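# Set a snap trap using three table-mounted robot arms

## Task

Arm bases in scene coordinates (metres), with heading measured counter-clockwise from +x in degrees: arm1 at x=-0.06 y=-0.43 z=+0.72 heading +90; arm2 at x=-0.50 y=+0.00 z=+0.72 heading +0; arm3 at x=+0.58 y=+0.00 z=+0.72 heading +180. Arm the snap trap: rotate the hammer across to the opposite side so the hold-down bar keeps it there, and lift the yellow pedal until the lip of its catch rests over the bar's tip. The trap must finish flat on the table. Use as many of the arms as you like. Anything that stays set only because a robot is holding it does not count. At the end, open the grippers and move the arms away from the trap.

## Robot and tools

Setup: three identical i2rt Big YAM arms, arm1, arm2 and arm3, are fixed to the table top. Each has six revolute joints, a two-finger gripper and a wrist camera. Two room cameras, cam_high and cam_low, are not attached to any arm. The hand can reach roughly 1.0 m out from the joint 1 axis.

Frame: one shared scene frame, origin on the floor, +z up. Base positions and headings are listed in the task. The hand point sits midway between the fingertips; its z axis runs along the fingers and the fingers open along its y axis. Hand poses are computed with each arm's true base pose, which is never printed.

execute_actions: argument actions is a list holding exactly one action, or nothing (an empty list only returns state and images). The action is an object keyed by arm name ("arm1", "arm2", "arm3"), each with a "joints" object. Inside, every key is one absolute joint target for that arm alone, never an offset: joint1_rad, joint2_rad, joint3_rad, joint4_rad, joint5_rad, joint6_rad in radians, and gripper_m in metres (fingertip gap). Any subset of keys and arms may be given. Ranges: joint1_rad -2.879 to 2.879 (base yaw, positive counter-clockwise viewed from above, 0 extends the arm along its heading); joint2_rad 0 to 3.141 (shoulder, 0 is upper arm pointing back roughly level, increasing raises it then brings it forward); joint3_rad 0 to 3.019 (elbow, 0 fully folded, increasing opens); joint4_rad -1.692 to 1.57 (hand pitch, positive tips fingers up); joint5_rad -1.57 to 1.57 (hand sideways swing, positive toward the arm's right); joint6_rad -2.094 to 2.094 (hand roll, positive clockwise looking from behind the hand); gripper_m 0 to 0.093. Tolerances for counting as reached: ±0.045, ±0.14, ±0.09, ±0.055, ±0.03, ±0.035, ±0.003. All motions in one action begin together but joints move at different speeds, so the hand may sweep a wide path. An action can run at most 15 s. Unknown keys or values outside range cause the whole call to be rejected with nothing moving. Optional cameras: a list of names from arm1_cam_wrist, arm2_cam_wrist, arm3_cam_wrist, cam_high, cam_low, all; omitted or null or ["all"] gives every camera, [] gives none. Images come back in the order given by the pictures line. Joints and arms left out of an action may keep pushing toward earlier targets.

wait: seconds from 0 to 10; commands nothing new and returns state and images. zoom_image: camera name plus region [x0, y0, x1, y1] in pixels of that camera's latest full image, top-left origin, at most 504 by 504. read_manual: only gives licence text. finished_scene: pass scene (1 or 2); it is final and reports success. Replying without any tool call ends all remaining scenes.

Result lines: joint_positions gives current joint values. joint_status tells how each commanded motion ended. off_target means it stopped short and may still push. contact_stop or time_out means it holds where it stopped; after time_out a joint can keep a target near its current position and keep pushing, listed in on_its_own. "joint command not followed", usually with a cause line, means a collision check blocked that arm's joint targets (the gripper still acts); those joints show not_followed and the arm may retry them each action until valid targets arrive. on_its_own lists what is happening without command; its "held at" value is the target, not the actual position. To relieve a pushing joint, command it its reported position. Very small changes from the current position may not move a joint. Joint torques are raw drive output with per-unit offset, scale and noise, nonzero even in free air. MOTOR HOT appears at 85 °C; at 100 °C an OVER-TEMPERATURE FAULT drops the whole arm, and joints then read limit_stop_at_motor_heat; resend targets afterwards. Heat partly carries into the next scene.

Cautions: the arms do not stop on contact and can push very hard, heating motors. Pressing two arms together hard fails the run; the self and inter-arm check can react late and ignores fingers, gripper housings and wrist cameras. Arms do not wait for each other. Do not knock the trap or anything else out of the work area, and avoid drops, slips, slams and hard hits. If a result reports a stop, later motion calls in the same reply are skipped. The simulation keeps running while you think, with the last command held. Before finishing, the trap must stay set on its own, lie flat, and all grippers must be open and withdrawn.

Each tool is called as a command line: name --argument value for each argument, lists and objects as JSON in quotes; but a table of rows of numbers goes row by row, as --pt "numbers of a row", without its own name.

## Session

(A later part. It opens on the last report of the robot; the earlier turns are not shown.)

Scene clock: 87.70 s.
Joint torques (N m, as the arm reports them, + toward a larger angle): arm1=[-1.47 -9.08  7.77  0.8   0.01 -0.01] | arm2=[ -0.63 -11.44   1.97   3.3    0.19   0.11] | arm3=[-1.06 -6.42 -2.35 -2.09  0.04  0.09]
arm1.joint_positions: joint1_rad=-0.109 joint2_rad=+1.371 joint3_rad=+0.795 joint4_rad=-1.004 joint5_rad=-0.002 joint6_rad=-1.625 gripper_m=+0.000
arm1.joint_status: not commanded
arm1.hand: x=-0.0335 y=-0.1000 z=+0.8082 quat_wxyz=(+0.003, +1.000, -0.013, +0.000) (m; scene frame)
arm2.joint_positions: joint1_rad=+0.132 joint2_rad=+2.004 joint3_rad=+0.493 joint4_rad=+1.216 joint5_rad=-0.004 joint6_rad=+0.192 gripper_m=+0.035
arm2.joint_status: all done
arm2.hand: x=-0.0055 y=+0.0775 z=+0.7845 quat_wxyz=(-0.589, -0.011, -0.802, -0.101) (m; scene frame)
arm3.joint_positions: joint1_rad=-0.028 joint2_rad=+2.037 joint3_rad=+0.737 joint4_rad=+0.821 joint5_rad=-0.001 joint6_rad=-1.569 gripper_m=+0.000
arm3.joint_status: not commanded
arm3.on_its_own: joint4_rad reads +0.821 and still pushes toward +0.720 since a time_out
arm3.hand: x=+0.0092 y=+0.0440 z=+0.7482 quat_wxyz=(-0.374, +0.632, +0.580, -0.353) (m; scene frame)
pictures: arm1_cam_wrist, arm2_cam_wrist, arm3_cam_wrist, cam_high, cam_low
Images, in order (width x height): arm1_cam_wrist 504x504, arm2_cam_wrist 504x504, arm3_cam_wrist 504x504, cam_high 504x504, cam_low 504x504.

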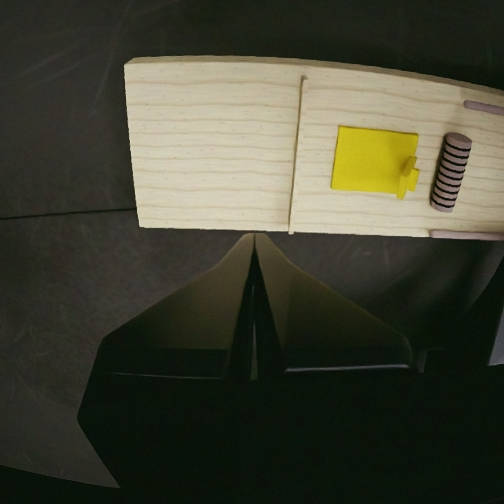

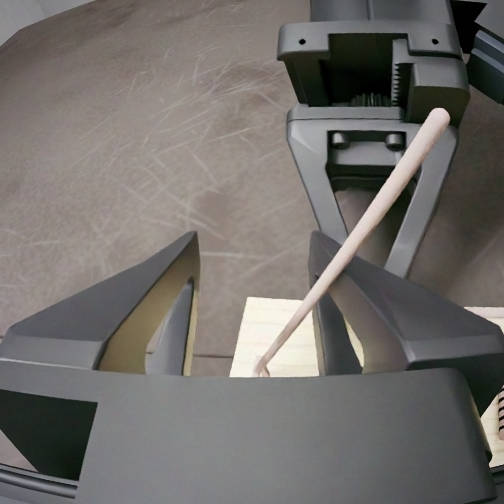

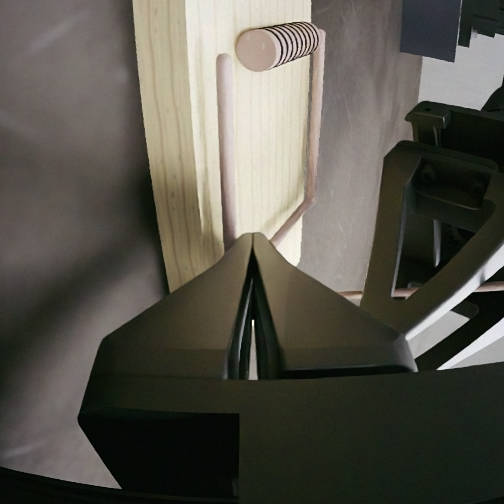

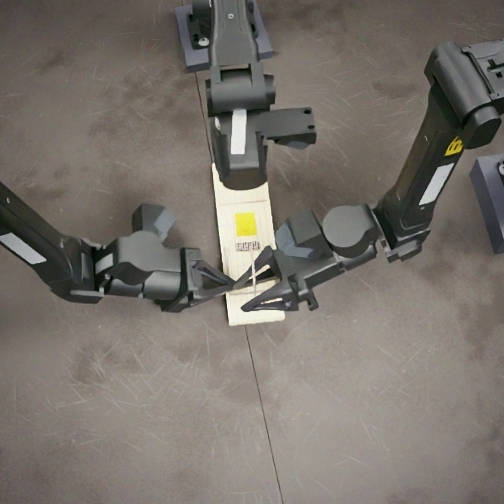

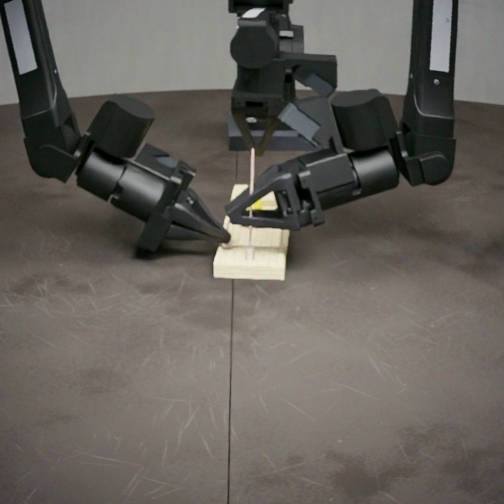

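execute_actions --actions '[{"arm2":{"joints":{"joint1_rad":0.03,"joint3_rad":0.47}}}]' --cameras '["arm2_cam_wrist","cam_low"]'

execute_actions --actions '[{"arm2":{"joints":{"joint2_rad":1.9,"joint3_rad":0.35,"joint4_rad":1.25}}}]'

Scene clock: 88.50 s.
Joint torques (N m, as the arm reports them, + toward a larger angle): arm1=[-1.35 -8.59  7.77  0.57 -0.01  0.02] | arm2=[  0.11 -11.18   1.72   3.17   0.23   0.03] | arm3=[-1.05 -6.41 -2.35 -2.09  0.04  0.09]
arm1.joint_positions: joint1_rad=-0.109 joint2_rad=+1.371 joint3_rad=+0.795 joint4_rad=-1.004 joint5_rad=-0.002 joint6_rad=-1.625 gripper_m=+0.000
arm1.joint_status: not commanded
arm1.hand: x=-0.0335 y=-0.1000 z=+0.8082 quat_wxyz=(+0.003, +1.000, -0.013, +0.000) (m; scene frame)
arm2.joint_positions: joint1_rad=+0.033 joint2_rad=+2.004 joint3_rad=+0.475 joint4_rad=+1.218 joint5_rad=-0.005 joint6_rad=+0.198 gripper_m=+0.035
arm2.joint_status: all done
arm2.hand: x=-0.0082 y=+0.0279 z=+0.7811 quat_wxyz=(-0.587, -0.053, -0.805, -0.073) (m; scene frame)
arm3.joint_positions: joint1_rad=-0.028 joint2_rad=+2.037 joint3_rad=+0.737 joint4_rad=+0.821 joint5_rad=-0.001 joint6_rad=-1.569 gripper_m=+0.000
arm3.joint_status: not commanded
arm3.on_its_own: joint4_rad reads +0.821 and still pushes toward +0.720 since a time_out
arm3.hand: x=+0.0092 y=+0.0440 z=+0.7482 quat_wxyz=(-0.374, +0.632, +0.580, -0.353) (m; scene frame)
pictures: arm2_cam_wrist, cam_low
Images, in order (width x height): arm2_cam_wrist 504x504, cam_low 504x504.

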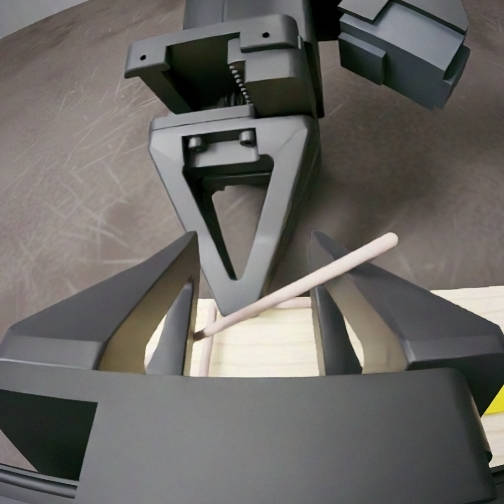

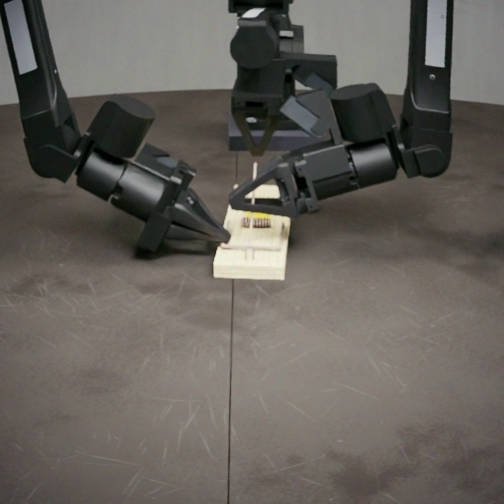

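Scene clock: 89.30 s.
Joint torques (N m, as the arm reports them, + toward a larger angle): arm1=[-1.37 -8.87  7.93  0.82 -0.02  0.02] | arm2=[-0.01 -9.06  1.78  3.34  0.19  0.04] | arm3=[-1.11 -6.42 -2.35 -2.09  0.04  0.09]
arm1.joint_positions: joint1_rad=-0.109 joint2_rad=+1.371 joint3_rad=+0.795 joint4_rad=-1.004 joint5_rad=-0.002 joint6_rad=-1.625 gripper_m=+0.000
arm1.joint_status: not commanded
arm1.hand: x=-0.0335 y=-0.1000 z=+0.8082 quat_wxyz=(+0.003, +1.000, -0.013, +0.000) (m; scene frame)
arm2.joint_positions: joint1_rad=+0.033 joint2_rad=+1.904 joint3_rad=+0.352 joint4_rad=+1.228 joint5_rad=-0.004 joint6_rad=+0.198 gripper_m=+0.035
arm2.joint_status: all done
arm2.hand: x=-0.0506 y=+0.0254 z=+0.7979 quat_wxyz=(-0.582, -0.054, -0.808, -0.072) (m; scene frame)
arm3.joint_positions: joint1_rad=-0.028 joint2_rad=+2.037 joint3_rad=+0.737 joint4_rad=+0.821 joint5_rad=-0.001 joint6_rad=-1.569 gripper_m=+0.000
arm3.joint_status: not commanded
arm3.on_its_own: joint4_rad reads +0.821 and still pushes toward +0.720 since a time_out
arm3.hand: x=+0.0092 y=+0.0440 z=+0.7482 quat_wxyz=(-0.374, +0.632, +0.580, -0.353) (m; scene frame)
pictures: arm1_cam_wrist, arm2_cam_wrist, arm3_cam_wrist, cam_high, cam_low
Images, in order (width x height): arm1_cam_wrist 504x504, arm2_cam_wrist 504x504, arm3_cam_wrist 504x504, cam_high 504x504, cam_low 504x504.

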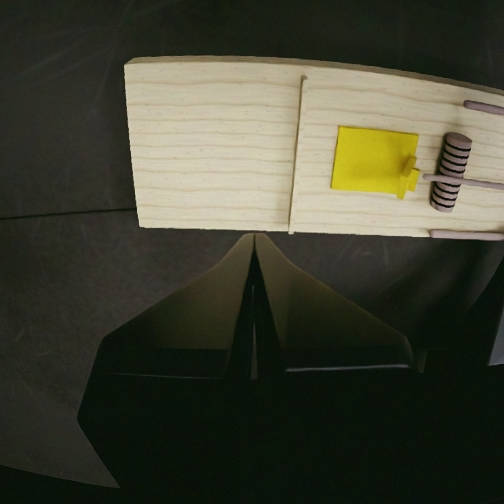

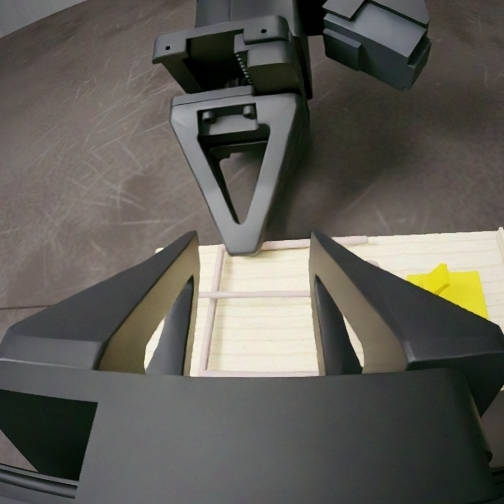

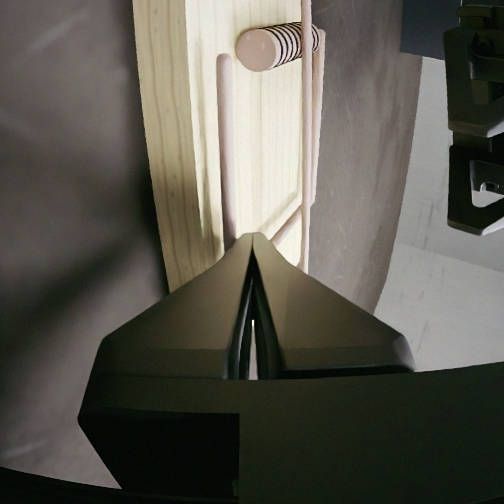

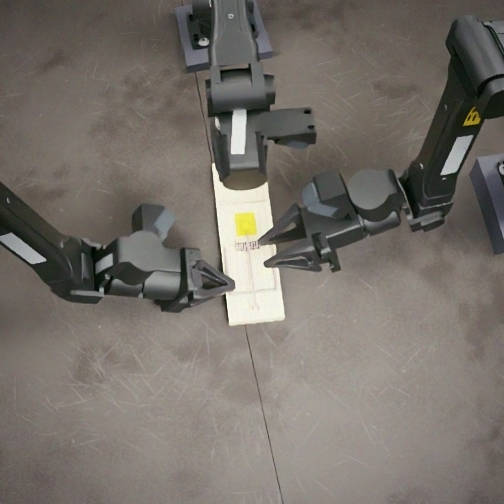

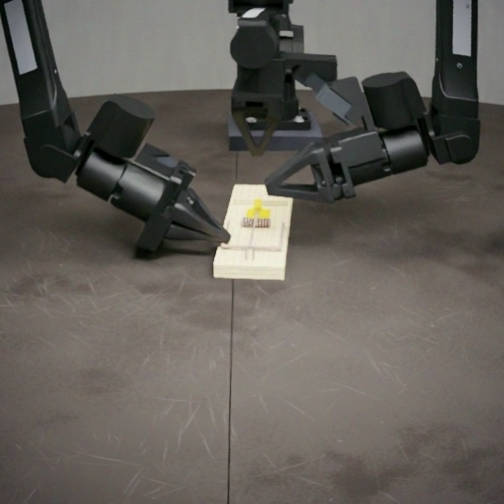

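execute_actions --actions '[{"arm2":{"joints":{"joint1_rad":-0.1,"joint2_rad":1.65,"joint3_rad":0.1,"joint4_rad":1.35,"joint6_rad":0,"gripper_m":0.06}}}]' --cameras '[]'

execute_actions --actions '[{"arm1":{"joints":{"joint1_rad":-0.097,"joint2_rad":1.54,"joint3_rad":0.875,"joint4_rad":-0.89}}}]' --cameras '["arm1_cam_wrist","arm2_cam_wrist","cam_low"]'

Scene clock: 90.63 s.
Joint torques (N m, as the arm reports them, + toward a larger angle): arm1=[-1.42 -8.9   7.82  0.9  -0.01  0.03] | arm2=[ 0.02 -5.5   1.74  3.18  0.12 -0.03] | arm3=[-1.05 -6.4  -2.34 -2.1   0.04  0.09]
arm1.joint_positions: joint1_rad=-0.109 joint2_rad=+1.371 joint3_rad=+0.795 joint4_rad=-1.004 joint5_rad=-0.002 joint6_rad=-1.625 gripper_m=+0.000
arm1.joint_status: not commanded
arm1.hand: x=-0.0335 y=-0.1000 z=+0.8082 quat_wxyz=(+0.003, +1.000, -0.013, +0.000) (m; scene frame)
arm2.joint_positions: joint1_rad=-0.097 joint2_rad=+1.651 joint3_rad=+0.101 joint4_rad=+1.330 joint5_rad=-0.002 joint6_rad=+0.008 gripper_m=+0.060
arm2.joint_status: all done
arm2.hand: x=-0.1336 y=-0.0268 z=+0.8587 quat_wxyz=(-0.627, -0.029, -0.778, +0.023) (m; scene frame)
arm3.joint_positions: joint1_rad=-0.028 joint2_rad=+2.037 joint3_rad=+0.737 joint4_rad=+0.821 joint5_rad=-0.001 joint6_rad=-1.569 gripper_m=+0.000
arm3.joint_status: not commanded
arm3.on_its_own: joint4_rad reads +0.821 and still pushes toward +0.720 since a time_out
arm3.hand: x=+0.0092 y=+0.0440 z=+0.7482 quat_wxyz=(-0.374, +0.632, +0.580, -0.353) (m; scene frame)
pictures: none
No camera images: the call's "cameras" was empty. Leave "cameras" out to get every camera's image.

Scene clock: 91.47 s.
Joint torques (N m, as the arm reports them, + toward a larger angle): arm1=[  1.15 -10.24   8.64   0.64  -0.13  -0.03] | arm2=[ 0.23 -5.72  2.53  3.21  0.11 -0.06] | arm3=[-1.05 -6.41 -2.34 -2.09  0.04  0.09]
arm1.joint_positions: joint1_rad=-0.109 joint2_rad=+1.529 joint3_rad=+0.848 joint4_rad=-0.902 joint5_rad=-0.002 joint6_rad=-1.627 gripper_m=+0.000
arm1.joint_status: all done
arm1.hand: x=-0.0303 y=-0.0638 z=+0.7724 quat_wxyz=(+0.005, +1.000, -0.013, +0.001) (m; scene frame)
arm2.joint_positions: joint1_rad=-0.097 joint2_rad=+1.656 joint3_rad=+0.089 joint4_rad=+1.330 joint5_rad=-0.002 joint6_rad=+0.008 gripper_m=+0.060
arm2.joint_status: not commanded
arm2.hand: x=-0.1392 y=-0.0264 z=+0.8540 quat_wxyz=(-0.621, -0.029, -0.783, +0.023) (m; scene frame)
arm3.joint_positions: joint1_rad=-0.028 joint2_rad=+2.037 joint3_rad=+0.737 joint4_rad=+0.821 joint5_rad=-0.001 joint6_rad=-1.569 gripper_m=+0.000
arm3.joint_status: not commanded
arm3.on_its_own: joint4_rad reads +0.821 and still pushes toward +0.720 since a time_out
arm3.hand: x=+0.0092 y=+0.0440 z=+0.7482 quat_wxyz=(-0.374, +0.632, +0.580, -0.353) (m; scene frame)
pictures: arm1_cam_wrist, arm2_cam_wrist, cam_low
Images, in order (width x height): arm1_cam_wrist 504x504, arm2_cam_wrist 504x504, cam_low 504x504.

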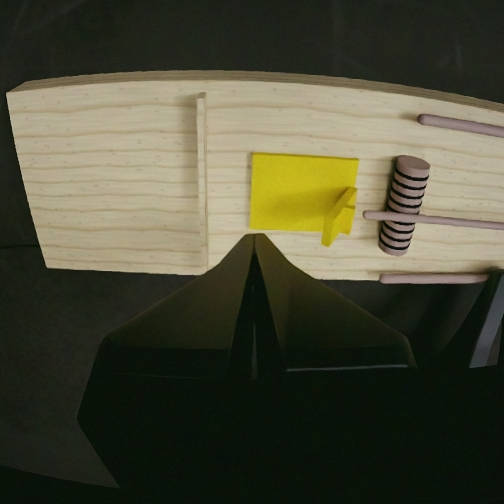

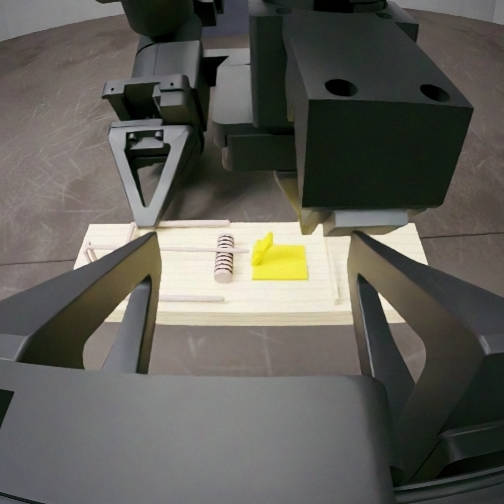

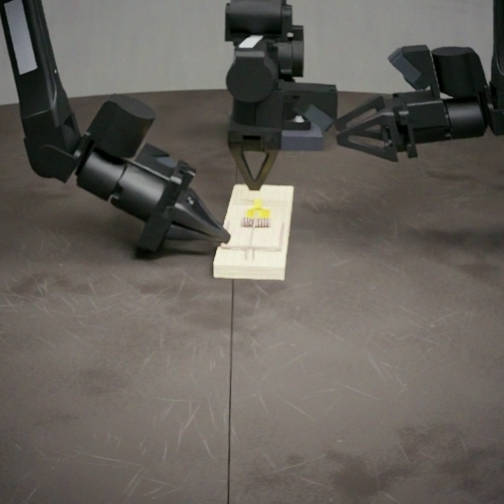

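execute_actions --actions '[{"arm2":{"joints":{"joint1_rad":0.1,"joint2_rad":1.5,"joint3_rad":0.0,"joint4_rad":0.9}}}]' --cameras '[]'

execute_actions --actions '[{"arm1":{"joints":{"joint2_rad":1.594,"joint3_rad":0.912,"joint4_rad":-0.865}}}]' --cameras '["arm1_cam_wrist","arm2_cam_wrist","cam_low"]'

Scene clock: 92.83 s.
Joint torques (N m, as the arm reports them, + toward a larger angle): arm1=[  0.   -11.29   8.85   0.89  -0.04  -0.04] | arm2=[ 1.31 -3.79  2.03  1.82  0.1  -0.04] | arm3=[-1.07 -6.42 -2.35 -2.1   0.04  0.09]
arm1.joint_positions: joint1_rad=-0.109 joint2_rad=+1.529 joint3_rad=+0.848 joint4_rad=-0.902 joint5_rad=-0.002 joint6_rad=-1.627 gripper_m=+0.000
arm1.joint_status: not commanded
arm1.hand: x=-0.0303 y=-0.0638 z=+0.7724 quat_wxyz=(+0.005, +1.000, -0.013, +0.001) (m; scene frame)
arm2.joint_positions: joint1_rad=+0.090 joint2_rad=+1.500 joint3_rad=+0.002 joint4_rad=+0.910 joint5_rad=-0.002 joint6_rad=+0.008 gripper_m=+0.060
arm2.joint_status: all done
arm2.hand: x=-0.2068 y=+0.0330 z=+0.7863 quat_wxyz=(-0.473, +0.049, -0.879, -0.025) (m; scene frame)
arm3.joint_positions: joint1_rad=-0.028 joint2_rad=+2.037 joint3_rad=+0.737 joint4_rad=+0.821 joint5_rad=-0.001 joint6_rad=-1.569 gripper_m=+0.000
arm3.joint_status: not commanded
arm3.on_its_own: joint4_rad reads +0.821 and still pushes toward +0.720 since a time_out
arm3.hand: x=+0.0092 y=+0.0440 z=+0.7482 quat_wxyz=(-0.374, +0.632, +0.580, -0.353) (m; scene frame)
pictures: none
No camera images: the call's "cameras" was empty. Leave "cameras" out to get every camera's image.

Scene clock: 93.50 s.
Joint torques (N m, as the arm reports them, + toward a larger angle): arm1=[  0.69 -11.52   9.24   0.84  -0.09   0.01] | arm2=[ 1.5  -3.84  2.01  1.8   0.1  -0.06] | arm3=[-1.07 -6.42 -2.35 -2.1   0.04  0.09]
arm1.joint_positions: joint1_rad=-0.109 joint2_rad=+1.585 joint3_rad=+0.877 joint4_rad=-0.876 joint5_rad=-0.002 joint6_rad=-1.627 gripper_m=+0.000
arm1.joint_status: all done
arm1.hand: x=-0.0291 y=-0.0493 z=+0.7613 quat_wxyz=(+0.005, +1.000, -0.013, +0.001) (m; scene frame)
arm2.joint_positions: joint1_rad=+0.090 joint2_rad=+1.500 joint3_rad=+0.002 joint4_rad=+0.910 joint5_rad=-0.002 joint6_rad=+0.008 gripper_m=+0.060
arm2.joint_status: not commanded
arm2.hand: x=-0.2068 y=+0.0330 z=+0.7863 quat_wxyz=(-0.473, +0.049, -0.879, -0.025) (m; scene frame)
arm3.joint_positions: joint1_rad=-0.028 joint2_rad=+2.037 joint3_rad=+0.737 joint4_rad=+0.821 joint5_rad=-0.001 joint6_rad=-1.569 gripper_m=+0.000
arm3.joint_status: not commanded
arm3.on_its_own: joint4_rad reads +0.821 and still pushes toward +0.720 since a time_out
arm3.hand: x=+0.0092 y=+0.0440 z=+0.7482 quat_wxyz=(-0.374, +0.632, +0.580, -0.353) (m; scene frame)
pictures: arm1_cam_wrist, arm2_cam_wrist, cam_low
Images, in order (width x height): arm1_cam_wrist 504x504, arm2_cam_wrist 504x504, cam_low 504x504.

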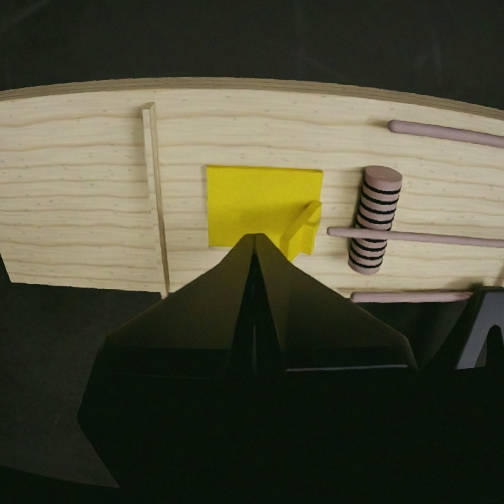

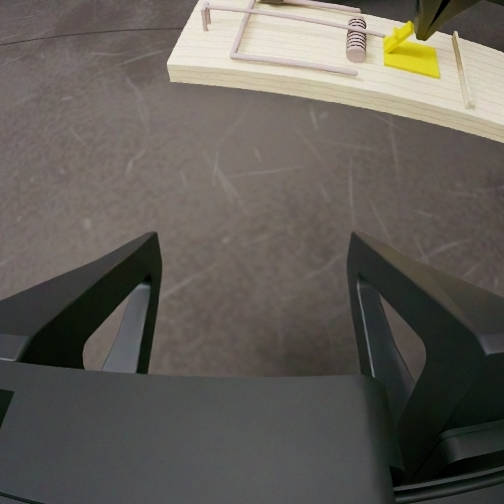

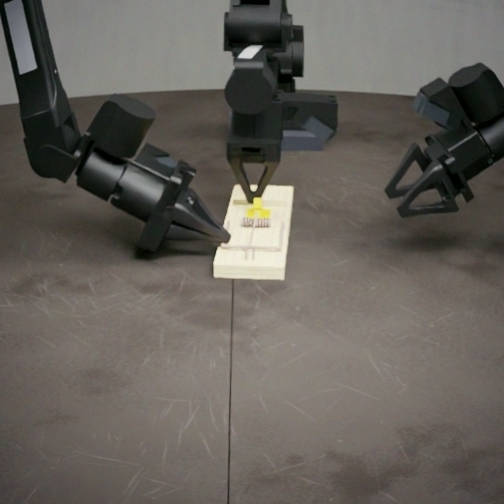

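Push with q4 (tip forward ~1.5 cm).

execute_actions --actions '[{"arm1":{"joints":{"joint4_rad":-0.80}},"arm2":{"joints":{"joint1_rad":-0.05,"joint4_rad":1.1}}}]' --cameras '["arm1_cam_wrist","arm2_cam_wrist"]'

Scene clock: 94.47 s.
Joint torques (N m, as the arm reports them, + toward a larger angle): arm1=[ -0.41 -11.34   9.1    0.94  -0.02   0.02] | arm2=[-0.47 -3.71  2.19  3.37  0.1  -0.04] | arm3=[-1.06 -6.43 -2.35 -2.1   0.04  0.09]
arm1.joint_positions: joint1_rad=-0.109 joint2_rad=+1.585 joint3_rad=+0.877 joint4_rad=-0.817 joint5_rad=-0.002 joint6_rad=-1.627 gripper_m=+0.000
arm1.joint_status: all done
arm1.hand: x=-0.0279 y=-0.0347 z=+0.7615 quat_wxyz=(-0.025, +1.000, -0.012, +0.003) (m; scene frame)
arm2.joint_positions: joint1_rad=-0.040 joint2_rad=+1.500 joint3_rad=+0.002 joint4_rad=+1.076 joint5_rad=-0.002 joint6_rad=+0.007 gripper_m=+0.060
arm2.joint_status: all done
arm2.hand: x=-0.1854 y=-0.0055 z=+0.8225 quat_wxyz=(-0.546, -0.008, -0.838, +0.006) (m; scene frame)
arm3.joint_positions: joint1_rad=-0.028 joint2_rad=+2.037 joint3_rad=+0.737 joint4_rad=+0.821 joint5_rad=-0.001 joint6_rad=-1.569 gripper_m=+0.000
arm3.joint_status: not commanded
arm3.on_its_own: joint4_rad reads +0.821 and still pushes toward +0.720 since a time_out
arm3.hand: x=+0.0092 y=+0.0440 z=+0.7482 quat_wxyz=(-0.374, +0.632, +0.580, -0.353) (m; scene frame)
pictures: arm1_cam_wrist, arm2_cam_wrist
Images, in order (width x height): arm1_cam_wrist 504x504, arm2_cam_wrist 504x504.

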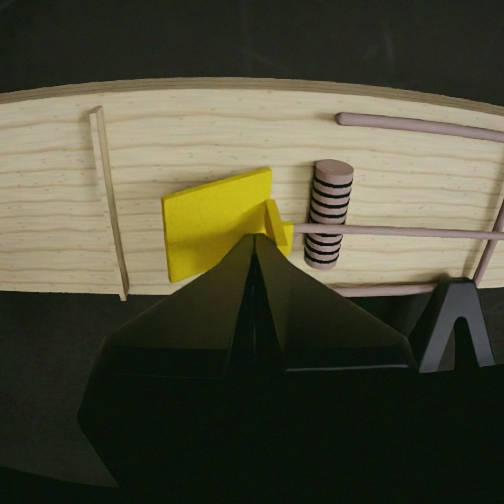

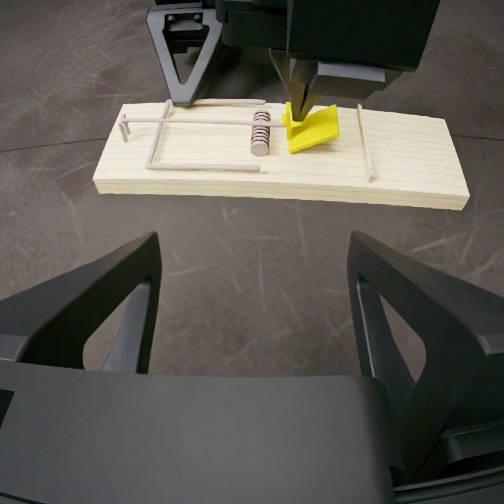

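Lip over tip. Ease arm3.

execute_actions --actions '[{"arm3":{"joints":{"joint1_rad":-0.028,"joint2_rad":2.06,"joint3_rad":0.72,"joint4_rad":0.80}}}]' --cameras '["arm2_cam_wrist"]'

execute_actions --actions '[{"arm3":{"joints":{"joint2_rad":2.0,"joint3_rad":0.72,"joint4_rad":0.85}}}]' --cameras '["arm1_cam_wrist","arm2_cam_wrist"]'

Scene clock: 95.23 s.
Joint torques (N m, as the arm reports them, + toward a larger angle): arm1=[  1.05 -12.04   9.67   1.19  -0.04   0.  ] | arm2=[-0.37 -3.95  2.2   3.34  0.1  -0.05] | arm3=[ -1.83 -12.42   2.05   0.85   0.05   0.12]
arm1.joint_positions: joint1_rad=-0.109 joint2_rad=+1.585 joint3_rad=+0.877 joint4_rad=-0.817 joint5_rad=-0.002 joint6_rad=-1.627 gripper_m=+0.000
arm1.joint_status: not commanded
arm1.hand: x=-0.0279 y=-0.0347 z=+0.7615 quat_wxyz=(-0.025, +1.000, -0.012, +0.003) (m; scene frame)
arm2.joint_positions: joint1_rad=-0.040 joint2_rad=+1.500 joint3_rad=+0.002 joint4_rad=+1.076 joint5_rad=-0.002 joint6_rad=+0.007 gripper_m=+0.060
arm2.joint_status: not commanded
arm2.hand: x=-0.1854 y=-0.0055 z=+0.8225 quat_wxyz=(-0.546, -0.008, -0.838, +0.006) (m; scene frame)
arm3.joint_positions: joint1_rad=-0.028 joint2_rad=+2.024 joint3_rad=+0.741 joint4_rad=+0.829 joint5_rad=-0.001 joint6_rad=-1.571 gripper_m=+0.000
arm3.joint_status: all done
arm3.hand: x=+0.0040 y=+0.0444 z=+0.7588 quat_wxyz=(-0.382, +0.626, +0.577, -0.360) (m; scene frame)
pictures: arm2_cam_wrist
Images, in order (width x height): arm2_cam_wrist 504x504.

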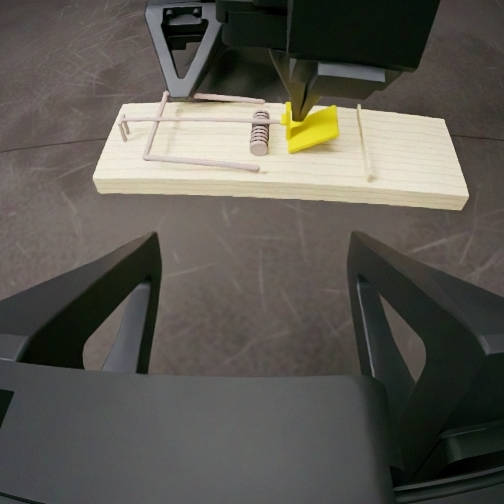

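Scene clock: 95.87 s.
Joint torques (N m, as the arm reports them, + toward a larger angle): arm1=[  0.67 -11.1    9.67   0.89   0.02  -0.05] | arm2=[-0.71 -3.74  2.19  3.37  0.1  -0.05] | arm3=[ -1.79 -15.88   2.7    2.84   0.05   0.11]
arm1.joint_positions: joint1_rad=-0.109 joint2_rad=+1.585 joint3_rad=+0.877 joint4_rad=-0.817 joint5_rad=-0.002 joint6_rad=-1.627 gripper_m=+0.000
arm1.joint_status: not commanded
arm1.hand: x=-0.0279 y=-0.0347 z=+0.7615 quat_wxyz=(-0.025, +1.000, -0.012, +0.003) (m; scene frame)
arm2.joint_positions: joint1_rad=-0.040 joint2_rad=+1.500 joint3_rad=+0.002 joint4_rad=+1.076 joint5_rad=-0.002 joint6_rad=+0.007 gripper_m=+0.060
arm2.joint_status: not commanded
arm2.hand: x=-0.1854 y=-0.0055 z=+0.8225 quat_wxyz=(-0.546, -0.008, -0.838, +0.006) (m; scene frame)
arm3.joint_positions: joint1_rad=-0.028 joint2_rad=+2.015 joint3_rad=+0.731 joint4_rad=+0.831 joint5_rad=-0.001 joint6_rad=-1.571 gripper_m=+0.000
arm3.joint_status: all done
arm3.hand: x=+0.0069 y=+0.0442 z=+0.7610 quat_wxyz=(-0.382, +0.626, +0.576, -0.360) (m; scene frame)
pictures: arm1_cam_wrist, arm2_cam_wrist
Images, in order (width x height): arm1_cam_wrist 504x504, arm2_cam_wrist 504x504.

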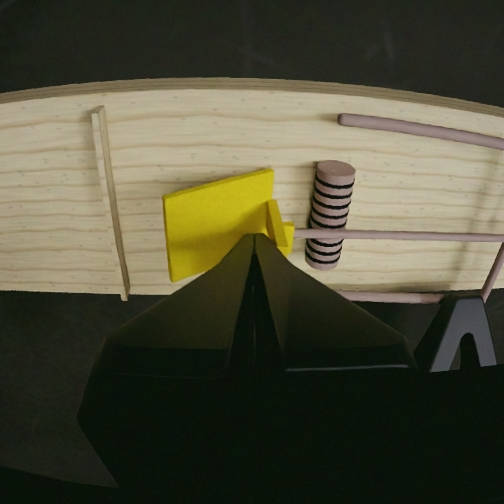

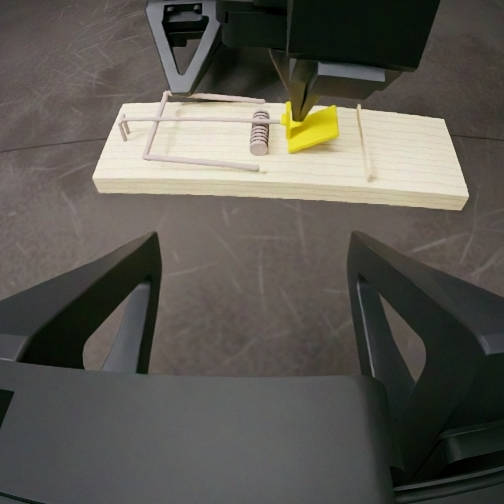

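execute_actions --actions '[{"arm1":{"joints":{"joint2_rad":1.47,"joint3_rad":0.885,"joint4_rad":-0.88}}}]' --cameras '["arm2_cam_wrist"]'

execute_actions --actions '[{"arm1":{"joints":{"joint2_rad":1.2,"joint3_rad":0.75,"joint4_rad":-1.1}},"arm3":{"joints":{"joint2_rad":1.7,"joint3_rad":0.4}}}]' --cameras '["arm2_cam_wrist","cam_low"]'

Scene clock: 98.27 s.
Joint torques (N m, as the arm reports them, + toward a larger angle): arm1=[ -0.02 -10.51   8.16   0.05  -0.03  -0.05] | arm2=[-0.48 -3.85  2.18  3.34  0.11 -0.05] | arm3=[ -1.78 -15.86   2.69   2.85   0.05   0.11]
arm1.joint_positions: joint1_rad=-0.109 joint2_rad=+1.457 joint3_rad=+0.877 joint4_rad=-0.867 joint5_rad=-0.002 joint6_rad=-1.627 gripper_m=+0.000
arm1.joint_status: all done
arm1.hand: x=-0.0281 y=-0.0353 z=+0.8084 quat_wxyz=(-0.063, +0.998, -0.012, +0.005) (m; scene frame)
arm2.joint_positions: joint1_rad=-0.040 joint2_rad=+1.500 joint3_rad=+0.002 joint4_rad=+1.076 joint5_rad=-0.002 joint6_rad=+0.007 gripper_m=+0.060
arm2.joint_status: not commanded
arm2.hand: x=-0.1854 y=-0.0055 z=+0.8225 quat_wxyz=(-0.546, -0.008, -0.838, +0.006) (m; scene frame)
arm3.joint_positions: joint1_rad=-0.028 joint2_rad=+2.015 joint3_rad=+0.731 joint4_rad=+0.831 joint5_rad=-0.001 joint6_rad=-1.571 gripper_m=+0.000
arm3.joint_status: not commanded
arm3.hand: x=+0.0069 y=+0.0442 z=+0.7610 quat_wxyz=(-0.382, +0.626, +0.576, -0.360) (m; scene frame)
pictures: arm2_cam_wrist
Images, in order (width x height): arm2_cam_wrist 504x504.

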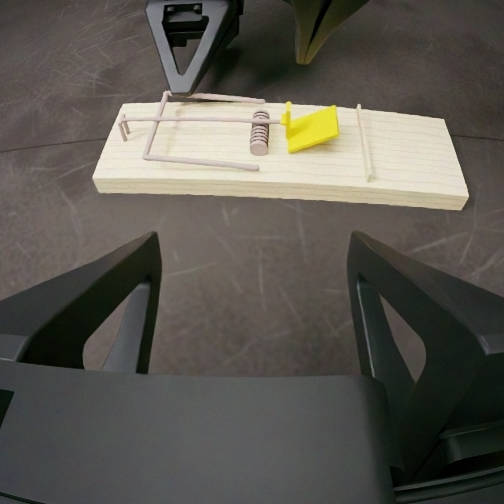

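Scene clock: 99.27 s.
Joint torques (N m, as the arm reports them, + toward a larger angle): arm1=[ 0.59 -5.7   8.81 -0.01 -0.03 -0.04] | arm2=[-0.29 -3.8   2.18  3.29  0.1  -0.05] | arm3=[ -1.85 -10.73   3.05   2.94   0.05   0.11]
arm1.joint_positions: joint1_rad=-0.109 joint2_rad=+1.188 joint3_rad=+0.741 joint4_rad=-1.087 joint5_rad=-0.002 joint6_rad=-1.627 gripper_m=+0.000
arm1.joint_status: all done
arm1.hand: x=-0.0362 y=-0.1345 z=+0.8433 quat_wxyz=(-0.020, +1.000, -0.012, +0.002) (m; scene frame)
arm2.joint_positions: joint1_rad=-0.040 joint2_rad=+1.500 joint3_rad=+0.002 joint4_rad=+1.076 joint5_rad=-0.002 joint6_rad=+0.007 gripper_m=+0.060
arm2.joint_status: not commanded
arm2.hand: x=-0.1854 y=-0.0055 z=+0.8225 quat_wxyz=(-0.546, -0.008, -0.838, +0.006) (m; scene frame)
arm3.joint_positions: joint1_rad=-0.028 joint2_rad=+1.699 joint3_rad=+0.407 joint4_rad=+0.831 joint5_rad=-0.001 joint6_rad=-1.571 gripper_m=+0.000
arm3.joint_status: all done
arm3.hand: x=+0.1184 y=+0.0361 z=+0.8136 quat_wxyz=(-0.380, +0.628, +0.578, -0.358) (m; scene frame)
pictures: arm2_cam_wrist, cam_low
Images, in order (width x height): arm2_cam_wrist 504x504, cam_low 504x504.

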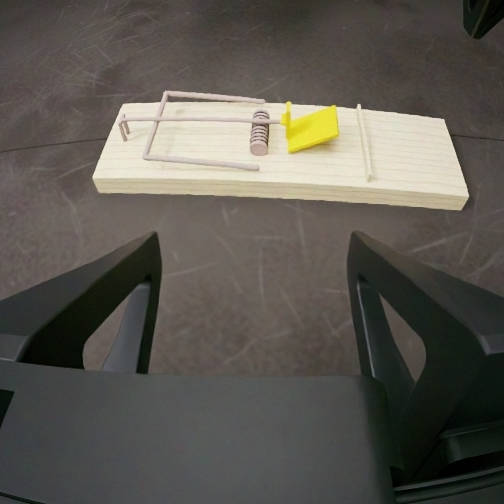

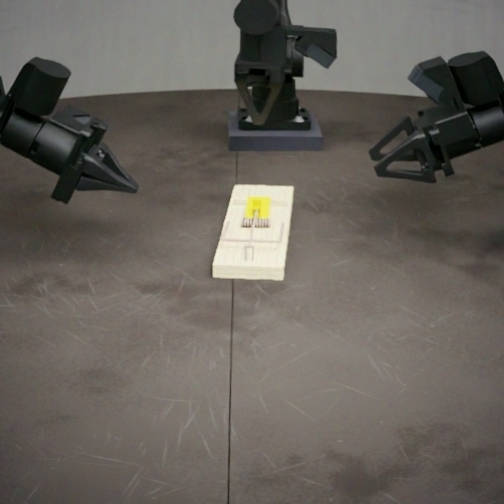

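finished_scene --scene 1

The scene is finished: the task was done.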